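# Set the carton onto the raised block with suction

## Task

Get the carton resting on top of the raised block with no part of it overhanging the block's edges, supported on its own rather than held there by the robot, then switch off suction and withdraw the tool.

## Robot and tools

Robot: a single arm with a vacuum tool at its end. The controlled point is the cup point, the center of the rims of the tool's four suction cups. The cups point along the cup point's +z axis. Relative to the cup point, the cups sit at x = -35 and +35 mm. The pair at y = -70 mm belongs to channel a and the pair at y = +70 mm to channel b. The tool reaches 148 mm to either side along its y axis. Cups are 36 mm wide.

Frame: the scene frame has its origin on the table surface directly under the arm's base. +z is up, and +y is to the left when looking along +x. Positions are in metres and orientations are quaternions written w first (qw, qx, qy, qz). The base may sit tilted. At long reach the reported position can be somewhat off.

A command row is one flat list of 9 numbers: x, y, z, qw, qx, qy, qz, suction_a, suction_b. The first seven are an absolute target pose for the cup point in the scene frame, not an offset. suction_a and suction_b range from -1 to 1. A value of +1 means full vacuum, about 75 kPa below ambient. Smaller values ask for that fraction of full vacuum. Values of 0.01 or lower switch the channel off. Each channel keeps its last setting. To hold an orientation steady, repeat the same quaternion in every row, because the reported one may drift.

execute_actions takes {"actions": [...]} plus an optional "pictures" boolean. The list holds at most one item.
- An empty list changes nothing and just reports the state.
- {"rows": [[9 numbers], ...], "steps": n} gives 1 to 15 rows and 1 to 15 steps, 15 by default. Each step lasts 1/30 s and uses one row. If the rows run out, the last row repeats.
- {"steps": n} alone is a wait of up to 300 steps, counted from the previous result, so thinking time is included.
Any target more than 0.6 m from the last reported position along any cup-point axis is refused, and a refused call sends nothing. On each step the command is clipped to within 100 mm and 16 degrees of the measured pose. After an action ends, the arm continues only to that last clipped pose. For distant targets, read the resulting pose and command the remainder next. Commands are smoothed and lag about 0.17 s. If position and orientation cannot both be reached, position wins.

move: target is one 9-number row (an absolute pose plus the two suction values, which are applied at the start). The cup point follows a straight path lasting 0.5 to 10 s and is cut off at 10 s. It rotates the shorter way. speed is the top path speed in m/s, from 0.002 to 0.5, default 0.25. Turning is capped at twice that value in rad/s. The path ignores obstacles, and the real motion can lag, deviate or overshoot the speed, especially with the arm stretched out.

stop_force is optional, 9 to 40 N, and is refused in the first 0.2 s of a scene. The path stops once the wrist sensor reads that much extra push opposing the motion, or saturation, for 2 consecutive steps. The arm then steps back to where it was 2 steps earlier and holds. The press can briefly reach twice stop_force or more before easing. Only use it on slow moves without rotation. Leave it out when moving away from something being pressed.

The move result contains a "move:" line with the ending: done, off_target, moving, held, fault, or contact (the stop_force trigger, which takes priority). It also lists limits (paced means the pose was clipped; held means a clearance check blocked some steps, after which the arm may speed up) and gives the distance from the target. The arm is stiff, so aiming even slightly into a firm surface without stop_force can cause a fault.

wait: seconds from 0 to 10. Nothing new is sent during it.

zoom_image: camera is "cam_high" or "cam_wrist". region is [x0, y0, x1, y1] in image pixels, measured from the top-left corner, at most 504 by 504. Both cameras produce 504x504 images.

finished_scene: scene is the number of the current scene. Replying without any tool call also ends everything.

Result lines:
- The state line gives the cup point position, quaternion and velocities.
- "Hand target" is the pose the controller is currently driving toward.
- "pose unreachable" and HELD flag steps that the clearance check changed or blocked. Any block or post under the base counts as part of the arm for this check.
- suction_measured_a/b show the vacuum actually reached. It stays near 0 without a seal and settles up to 0.17 below the command, or 0.27 below with both channels on.
- part_present_a/b switch to 1 at 0.54 and back to 0 below 0.49.
- Wrist force and torque are in the tool's own axes and saturate near 50 N. Offsets are within about 4 N, and noise is up to 2.4 N. A pressing force points back into the arm. "no reading" at the start is normal.
- Joint torques include the drive's full output and offsets, so they are not contact measures.
- Joint limits, in rad: pan ±3.142, lift -3.142..0, elbow 0..3.142, wrist1 -4.712..1.571, wrist2 -3.142..0, wrist3 ±6.283.

Gripping: press both cups of a channel flat onto a smooth surface so the rims seal all the way round, avoiding edges, holes and seams. If a channel is on with a cup open to air, the other channel starves, because a single pump feeds both. Under vacuum the cups compress, so the object rides up to about 12 mm closer to the tool. To release, set the carton down on the block first, switch both channels off, then lift more than 15 mm. If a cup grabs the table, turn its channel off.

Avoid the following:
- Knocking anything off the table, which fails the task.
- Drops, slams and hard pushes.
- Torque faults. Load limits are 133 N m for pan, lift and elbow and 24.9 N m for each wrist joint, including the held weight.
- Any external force of 150 N or more, which triggers a 10 s stop.
- Long holds that heat motors. A MOTOR HOT warning appears at 70 °C, and the brakes lock at 85 °C.
The carton may get brief outside nudges, so check that it stays put before ending.

Each tool is called after "Emit:" by a JSON object that holds its "method" and its "body", one argument or row to a line.

## Session

Emit:
{"method": "execute_actions", "body": {
  "actions": []
}}

Scene clock: 0.00 s of 5300.00 s.
end_effector_position=(+0.4294, -0.0082, +0.4006) suction_measured_a=0.01 part_present_a=0 suction_measured_b=0.01 part_present_b=0 end_effector_quat_wxyz=(-0.001, +0.009, +1.000, -0.000) end_effector_velocity=(-0.000, +0.000, -0.000) end_effector_angular_velocity=(-0.000, +0.000, +0.000)
Joint positions: [-0.316 -1.768  1.731 -1.533 -1.572  1.255]
Joint velocities: [ 0.001  0.     0.     0.    -0.     0.001]
Joint torques (N m, as the arm reports them, + toward a larger angle): no reading
Wrist force (N, on the end effector, along its own x y z axes, offset not removed): no reading
Wrist torque (N m, same axes, about the end effector's origin, offset not removed): no reading
Hand target: +0.429, -0.008, +0.401; -0.001, +0.009, +1.000, -0.000

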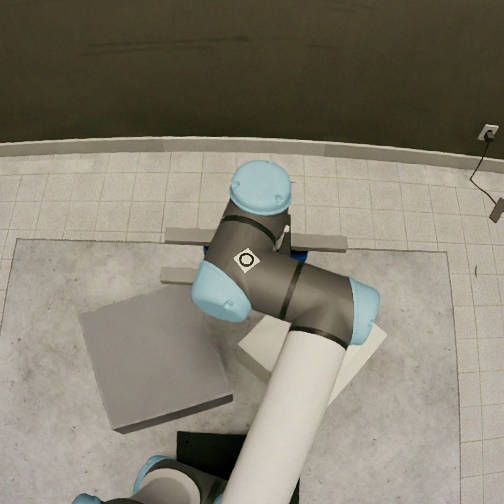

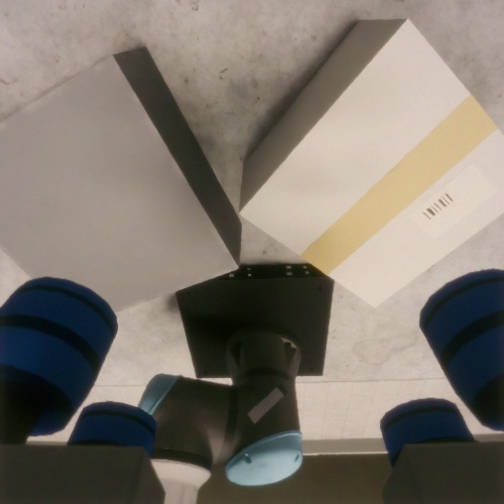

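Emit:
{"method": "move", "body": {
  "target": [0.5,-0.2,0.45,0,0,1,0,0,0]
}}

Scene clock: 11.53 s of 5300.00 s.
end_effector_position=(+0.4999, -0.1999, +0.4498) suction_measured_a=0.01 part_present_a=0 suction_measured_b=0.01 part_present_b=0 end_effector_quat_wxyz=(-0.000, -0.000, +1.000, +0.000) end_effector_velocity=(+0.001, -0.002, +0.001) end_effector_angular_velocity=(+0.000, +0.000, +0.001)
Joint positions: [-0.612 -1.491  1.346 -1.426 -1.571  0.94 ]
Joint velocities: [-0.002  0.004 -0.006  0.002  0.    -0.003]
Joint torques (N m, as the arm reports them, + toward a larger angle): [-15.71 -25.83 -37.36  -1.91   2.54  -1.43]
Wrist force (N, on the end effector, along its own x y z axes, offset not removed): [-0.6 -1.8 -0.5]
Wrist torque (N m, same axes, about the end effector's origin, offset not removed): [-0.26 0.21 0.03]
Hand target: +0.500, -0.200, +0.450; -0.000, +0.000, +1.000, +0.000
Off the commanded pose: 0.000 m, 0 deg.
After step 90, 7.13 s passed at rest.
move: done

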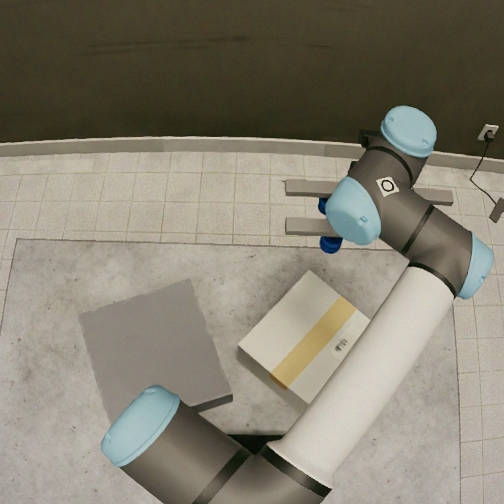

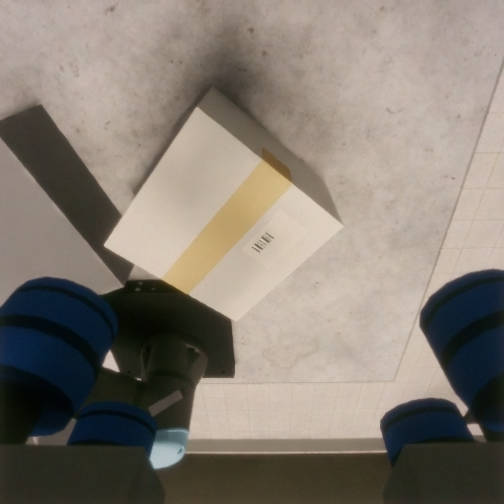

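Emit:
{"method": "move", "body": {
  "target": [0.389,-0.156,0.23,0,0.326,0.946,0,0,0],
  "speed": 0.3
}}

Emit:
{"method": "move", "body": {
  "target": [0.389,-0.156,0.12,0,0.326,0.946,0,1,1],
  "speed": 0.02,
  "stop_force": 15
}}

Scene clock: 45.70 s of 5300.00 s.
end_effector_position=(+0.3890, -0.1561, +0.2302) suction_measured_a=0.01 part_present_a=0 suction_measured_b=0.01 part_present_b=0 end_effector_quat_wxyz=(-0.000, +0.326, +0.945, +0.000) end_effector_velocity=(-0.000, +0.000, -0.001) end_effector_angular_velocity=(-0.001, -0.000, -0.003)
Joint positions: [-0.687 -1.714  2.133 -1.991 -1.571  1.529]
Joint velocities: [ 0.    -0.001  0.004 -0.005 -0.001  0.003]
Joint torques (N m, as the arm reports them, + toward a larger angle): [-14.39 -34.33 -22.54  -5.15  -2.35   1.54]
Wrist force (N, on the end effector, along its own x y z axes, offset not removed): [-2.3 -1.5 -0.9]
Wrist torque (N m, same axes, about the end effector's origin, offset not removed): [-0.23 0.41 0.00]
Hand target: +0.389, -0.156, +0.230; -0.000, +0.326, +0.945, +0.000
Off the commanded pose: 0.000 m, 0 deg.
After step 90, 29.50 s passed at rest.
move: done

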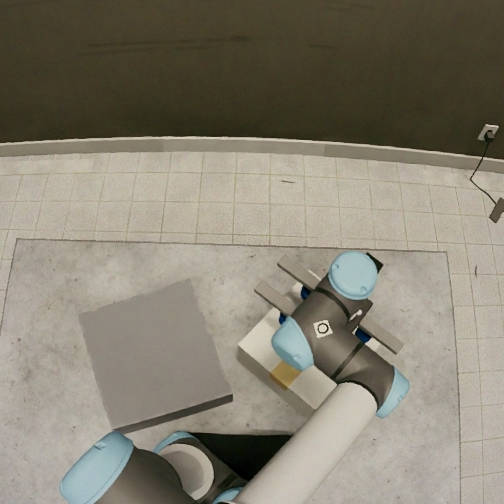

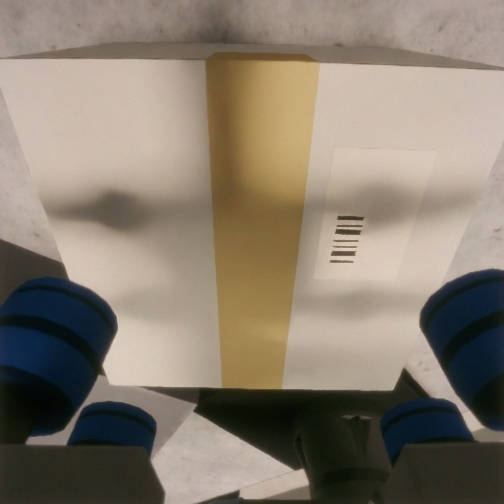

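Scene clock: 60.43 s of 5300.00 s.
end_effector_position=(+0.3898, -0.1568, +0.1408) suction_measured_a=0.88 part_present_a=1 suction_measured_b=0.88 part_present_b=1 end_effector_quat_wxyz=(+0.002, +0.326, +0.945, -0.001) end_effector_velocity=(-0.000, +0.000, -0.000) end_effector_angular_velocity=(+0.001, -0.000, -0.000)
Joint positions: [-0.687 -1.573  2.278 -2.28  -1.571  1.529]
Joint velocities: [-0.     0.     0.     0.001  0.001 -0.   ]
Joint torques (N m, as the arm reports them, + toward a larger angle): [ -1.25 -24.93 -25.52  -3.43   0.08  -0.07]
Wrist force (N, on the end effector, along its own x y z axes, offset not removed): [8.8 -1.4 -33.9]
Wrist torque (N m, same axes, about the end effector's origin, offset not removed): [0.96 3.14 -0.07]
Hand target: +0.390, -0.157, +0.141; +0.002, +0.326, +0.945, -0.001
Off the commanded pose: 0.021 m, 0 deg.
FORCE FAULT: contact force on the arm reached its limit, and the arm stopped for 10 seconds. The contact can be on any part of the arm, not only on its tool. The arm's remaining commands of this call were not run. The arm holds still and accepts commands again. Move the arm away from the contact; if what it grips holds it there, let go first. Pushing or pulling that hard again can fault the arm again.
move: fault (stop_force had ended the path)

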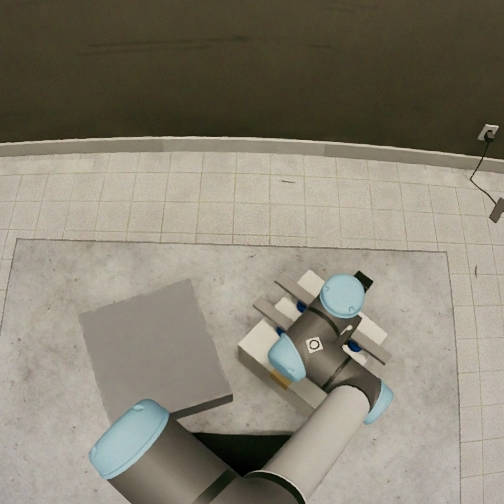

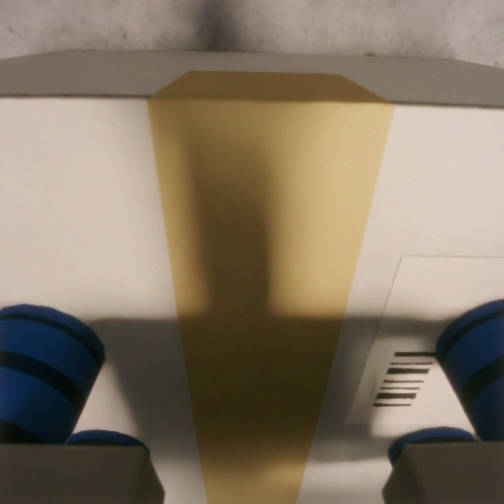

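Emit:
{"method": "move", "body": {
  "target": [0.389,-0.156,0.30,0,0.326,0.946,0,1,1],
  "speed": 0.1
}}

Scene clock: 67.37 s of 5300.00 s.
end_effector_position=(+0.3890, -0.1559, +0.3000) suction_measured_a=0.88 part_present_a=1 suction_measured_b=0.88 part_present_b=1 end_effector_quat_wxyz=(+0.000, +0.326, +0.945, +0.000) end_effector_velocity=(-0.000, +0.000, +0.002) end_effector_angular_velocity=(+0.002, +0.001, +0.000)
Joint positions: [-0.686 -1.773  1.993 -1.792 -1.571  1.53 ]
Joint velocities: [-0.    -0.001 -0.004  0.006  0.001 -0.   ]
Joint torques (N m, as the arm reports them, + toward a larger angle): [ -8.35 -40.99 -49.29  -3.91   2.6   -1.38]
Wrist force (N, on the end effector, along its own x y z axes, offset not removed): [-3.7 -1.4 19.8]
Wrist torque (N m, same axes, about the end effector's origin, offset not removed): [-0.03 0.51 -0.01]
Hand target: +0.389, -0.156, +0.300; +0.000, +0.326, +0.945, -0.000
Off the commanded pose: 0.000 m, 0 deg.
move: done

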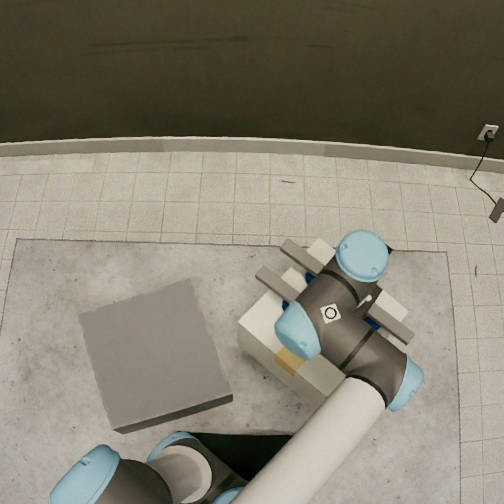

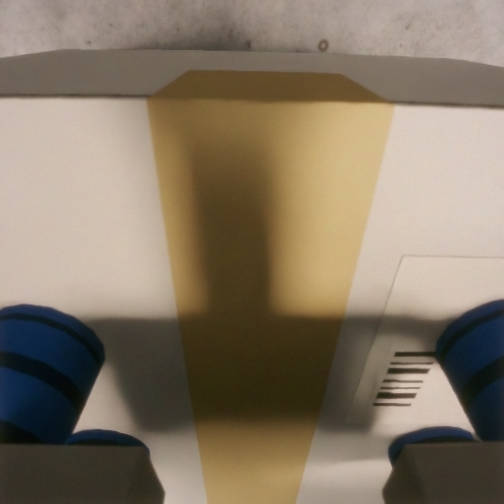

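Emit:
{"method": "move", "body": {
  "target": [0.338,0.216,0.31,0,-0.221,0.975,0,1,1],
  "speed": 0.2
}}

Scene clock: 73.97 s of 5300.00 s.
end_effector_position=(+0.3382, +0.2162, +0.3100) suction_measured_a=0.88 part_present_a=1 suction_measured_b=0.88 part_present_b=1 end_effector_quat_wxyz=(+0.000, -0.221, +0.975, -0.000) end_effector_velocity=(-0.000, +0.001, -0.000) end_effector_angular_velocity=(-0.001, +0.001, +0.004)
Joint positions: [ 0.25  -1.825  2.007 -1.753 -1.572  1.357]
Joint velocities: [ 0.004  0.002 -0.002  0.    -0.001  0.   ]
Joint torques (N m, as the arm reports them, + toward a larger angle): [ 15.59 -15.4  -46.56  -7.1   -2.2   -0.87]
Wrist force (N, on the end effector, along its own x y z axes, offset not removed): [-2.3 -2.8 19.8]
Wrist torque (N m, same axes, about the end effector's origin, offset not removed): [-0.21 0.53 -0.15]
Hand target: +0.338, +0.216, +0.310; +0.000, -0.221, +0.975, -0.000
Off the commanded pose: 0.000 m, 0 deg.
move: done

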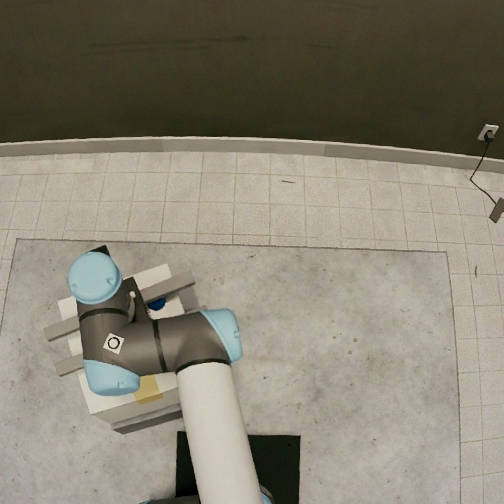

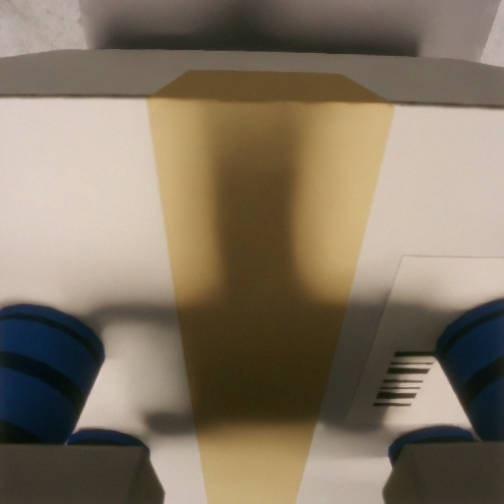

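Emit:
{"method": "move", "body": {
  "target": [0.345,0.199,0.275,0,-0.221,0.975,0,1,1],
  "speed": 0.05
}}

Emit:
{"method": "zoom_image", "body": {
  "camera": "cam_high",
  "region": [30,230,280,480]
}}

Scene clock: 80.63 s of 5300.00 s.
end_effector_position=(+0.3450, +0.1990, +0.2751) suction_measured_a=0.88 part_present_a=1 suction_measured_b=0.88 part_present_b=1 end_effector_quat_wxyz=(-0.000, -0.221, +0.975, +0.000) end_effector_velocity=(+0.000, -0.001, -0.001) end_effector_angular_velocity=(+0.000, -0.000, +0.002)
Joint positions: [ 0.201 -1.813  2.089 -1.847 -1.571  1.307]
Joint velocities: [-0.002  0.001  0.003 -0.004  0.    -0.004]
Joint torques (N m, as the arm reports them, + toward a larger angle): [-13.33 -13.3  -30.51  -6.86   2.78  -1.42]
Wrist force (N, on the end effector, along its own x y z axes, offset not removed): [-1.9 -3.5 20.3]
Wrist torque (N m, same axes, about the end effector's origin, offset not removed): [-0.33 0.44 0.07]
Hand target: +0.345, +0.199, +0.275; -0.000, -0.221, +0.975, +0.000
Off the commanded pose: 0.000 m, 0 deg.
move: done

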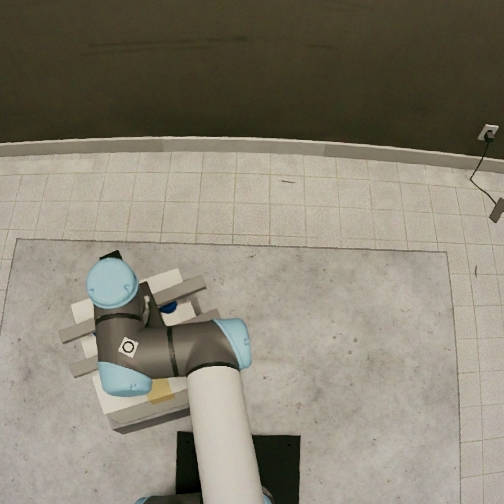

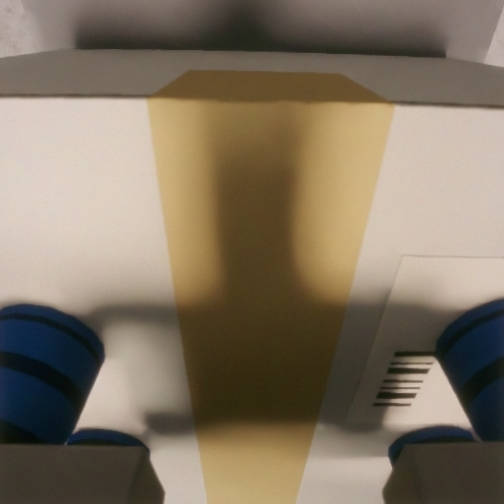

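Region (30, 230, 280, 480) of cam_high's 504x504 image, scaled by 2.016, with more detail than that image has.

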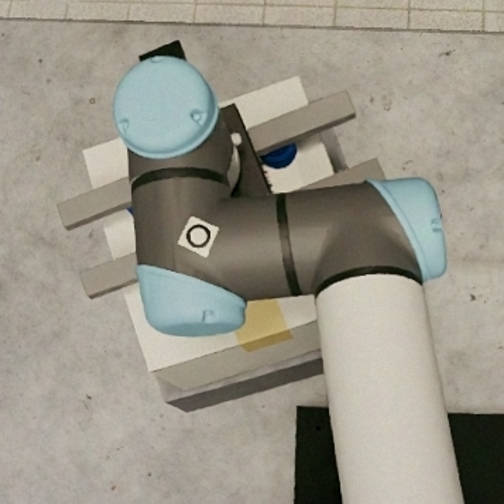

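Emit:
{"method": "move", "body": {
  "target": [0.345,0.199,0.23,0,-0.221,0.975,0,1,1],
  "speed": 0.007,
  "stop_force": 10
}}

Scene clock: 85.60 s of 5300.00 s.
end_effector_position=(+0.3451, +0.1990, +0.2611) suction_measured_a=0.88 part_present_a=1 suction_measured_b=0.88 part_present_b=1 end_effector_quat_wxyz=(-0.000, -0.221, +0.975, +0.000) end_effector_velocity=(-0.001, -0.000, +0.001) end_effector_angular_velocity=(-0.001, +0.006, -0.002)
Joint positions: [ 0.2   -1.801  2.118 -1.888 -1.571  1.307]
Joint velocities: [-0.001 -0.    -0.003  0.009 -0.     0.001]
Joint torques (N m, as the arm reports them, + toward a larger angle): [-11.9  -24.17 -38.03  -0.44   2.19  -0.87]
Wrist force (N, on the end effector, along its own x y z axes, offset not removed): [-3.5 -2.8 -2.0]
Wrist torque (N m, same axes, about the end effector's origin, offset not removed): [1.41 -0.16 0.00]
Hand target: +0.345, +0.199, +0.261; +0.000, -0.221, +0.975, +0.000
Off the commanded pose: 0.031 m, 0 deg.
move: contact

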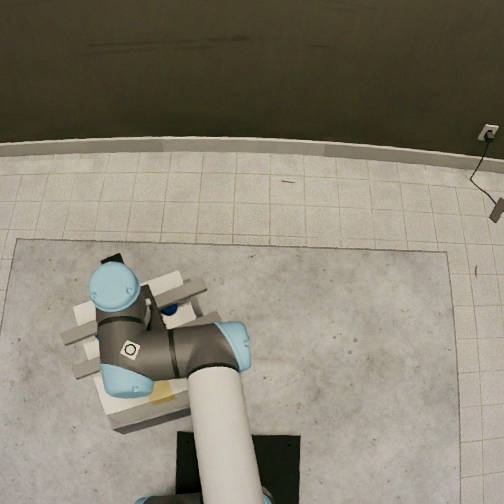

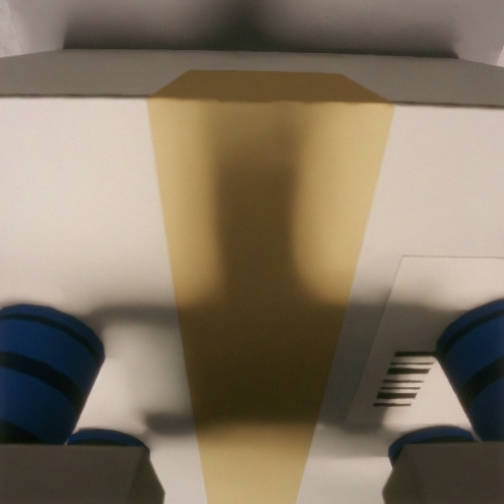

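Emit:
{"method": "execute_actions", "body": {
  "actions": [
    {"rows":[[0.345,0.199,0.261,0,-0.221,0.975,0,0,0]],"steps":15}
  ],
  "pictures": false
}}

Emit:
{"method": "move", "body": {
  "target": [0.345,0.199,0.36,0,-0.221,0.975,0,0,0],
  "speed": 0.15
}}

Emit:
{"method": "move", "body": {
  "target": [0.5,-0.15,0.45,0,0,1,0,0,0],
  "speed": 0.3
}}

Emit:
{"method": "zoom_image", "body": {
  "camera": "cam_high",
  "region": [30,230,280,480]
}}

Scene clock: 89.40 s of 5300.00 s.
end_effector_position=(+0.3451, +0.1990, +0.2612) suction_measured_a=0.01 part_present_a=0 suction_measured_b=0.01 part_present_b=0 end_effector_quat_wxyz=(+0.000, -0.221, +0.975, -0.000) end_effector_velocity=(-0.000, -0.000, -0.001) end_effector_angular_velocity=(-0.001, +0.004, -0.001)
Joint positions: [ 0.2   -1.802  2.118 -1.888 -1.571  1.307]
Joint velocities: [-0.     0.002  0.001  0.001 -0.     0.001]
Joint torques (N m, as the arm reports them, + toward a larger angle): [-4.64 21.96 10.03  3.9   1.56  0.92]
Wrist force (N, on the end effector, along its own x y z axes, offset not removed): [0.3 -1.5 -50.0]
Wrist torque (N m, same axes, about the end effector's origin, offset not removed): [-0.48 0.39 -0.09]
Hand target: +0.345, +0.199, +0.261; +0.000, -0.221, +0.975, +0.000
Off the commanded pose: 0.000 m, 0 deg.
Steps of this call (steps 1 to 99: nothing new was sent; steps 100 to 114: all 15 steps of this action). Readings (end_effector_position | what the end effector reports):
100: (+0.3450, +0.1990, +0.2614) | suction_measured_a=0.31 part_present_a=0 suction_measured_b=0.33 part_present_b=0
101: (+0.3453, +0.1990, +0.2616) | suction_measured_a=0.01 part_present_a=0 suction_measured_b=0.01 part_present_b=0
103: (+0.3454, +0.1991, +0.2618) | suction_measured_a=0.01 part_present_a=0 suction_measured_b=0.01 part_present_b=0
107: (+0.3452, +0.1990, +0.2616) | suction_measured_a=0.01 part_present_a=0 suction_measured_b=0.01 part_present_b=0
114: the state above

Scene clock: 90.77 s of 5300.00 s.
end_effector_position=(+0.3449, +0.1990, +0.3600) suction_measured_a=0.01 part_present_a=0 suction_measured_b=0.01 part_present_b=0 end_effector_quat_wxyz=(+0.000, -0.221, +0.975, +0.000) end_effector_velocity=(+0.000, +0.000, +0.002) end_effector_angular_velocity=(-0.000, +0.001, +0.001)
Joint positions: [ 0.201 -1.848  1.895 -1.618 -1.571  1.307]
Joint velocities: [ 0.     0.001 -0.005  0.005  0.    -0.001]
Joint torques (N m, as the arm reports them, + toward a larger angle): [  1.3   -5.36 -39.27  -1.5    1.54  -1.32]
Wrist force (N, on the end effector, along its own x y z axes, offset not removed): [-4.0 -5.6 -0.5]
Wrist torque (N m, same axes, about the end effector's origin, offset not removed): [-0.65 0.54 0.01]
Hand target: +0.345, +0.199, +0.360; +0.000, -0.221, +0.975, -0.000
Off the commanded pose: 0.000 m, 0 deg.
move: done

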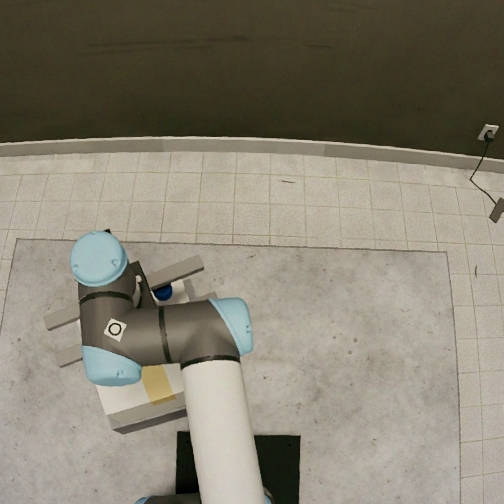

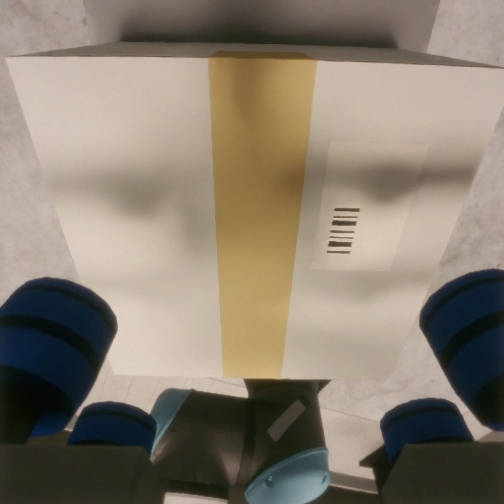

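Scene clock: 92.67 s of 5300.00 s.
end_effector_position=(+0.4998, -0.1501, +0.4498) suction_measured_a=0.01 part_present_a=0 suction_measured_b=0.01 part_present_b=0 end_effector_quat_wxyz=(-0.000, -0.000, +1.000, +0.000) end_effector_velocity=(+0.001, -0.001, +0.000) end_effector_angular_velocity=(-0.000, -0.000, +0.001)
Joint positions: [-0.532 -1.532  1.389 -1.428 -1.571  1.021]
Joint velocities: [-0.     0.003 -0.004  0.001  0.    -0.002]
Joint torques (N m, as the arm reports them, + toward a larger angle): [-14.31 -21.79 -37.96  -2.01   2.12   1.48]
Wrist force (N, on the end effector, along its own x y z axes, offset not removed): [-2.0 -3.5 -0.1]
Wrist torque (N m, same axes, about the end effector's origin, offset not removed): [-0.36 0.32 0.04]
Hand target: +0.500, -0.150, +0.450; -0.000, -0.000, +1.000, +0.000
Off the commanded pose: 0.000 m, 0 deg.
move: done

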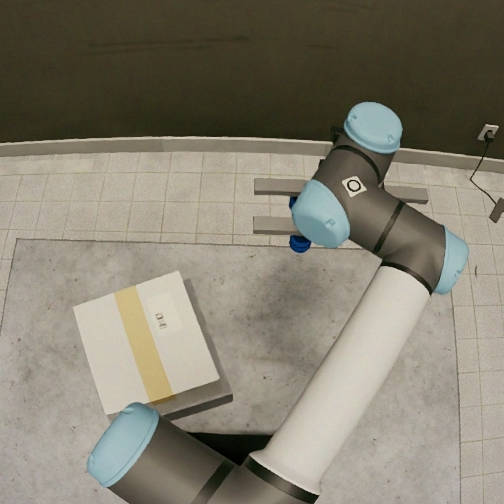

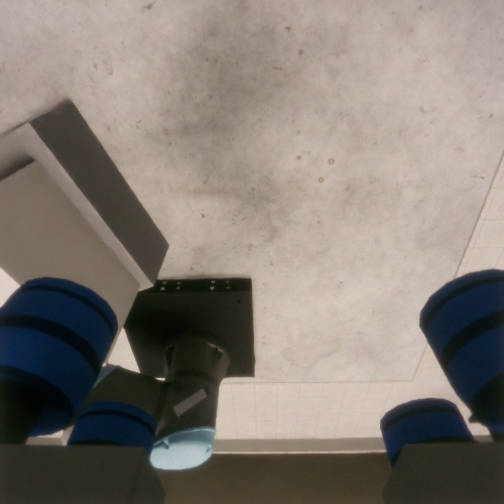

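Region (30, 230, 280, 480) of cam_high's 504x504 image, scaled by 2.016, with more detail than that image has.

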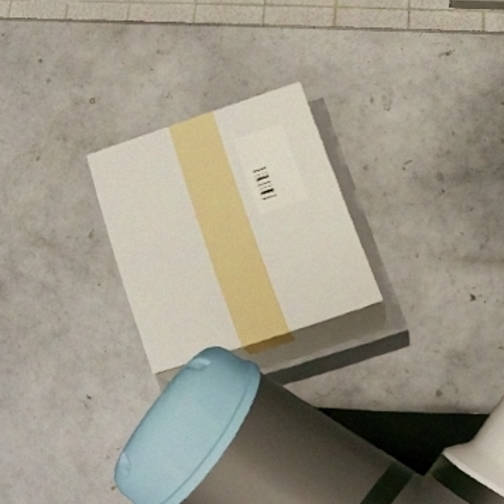

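Emit:
{"method": "finished_scene", "body": {
  "scene": 1
}}

The scene is finished: the task was done.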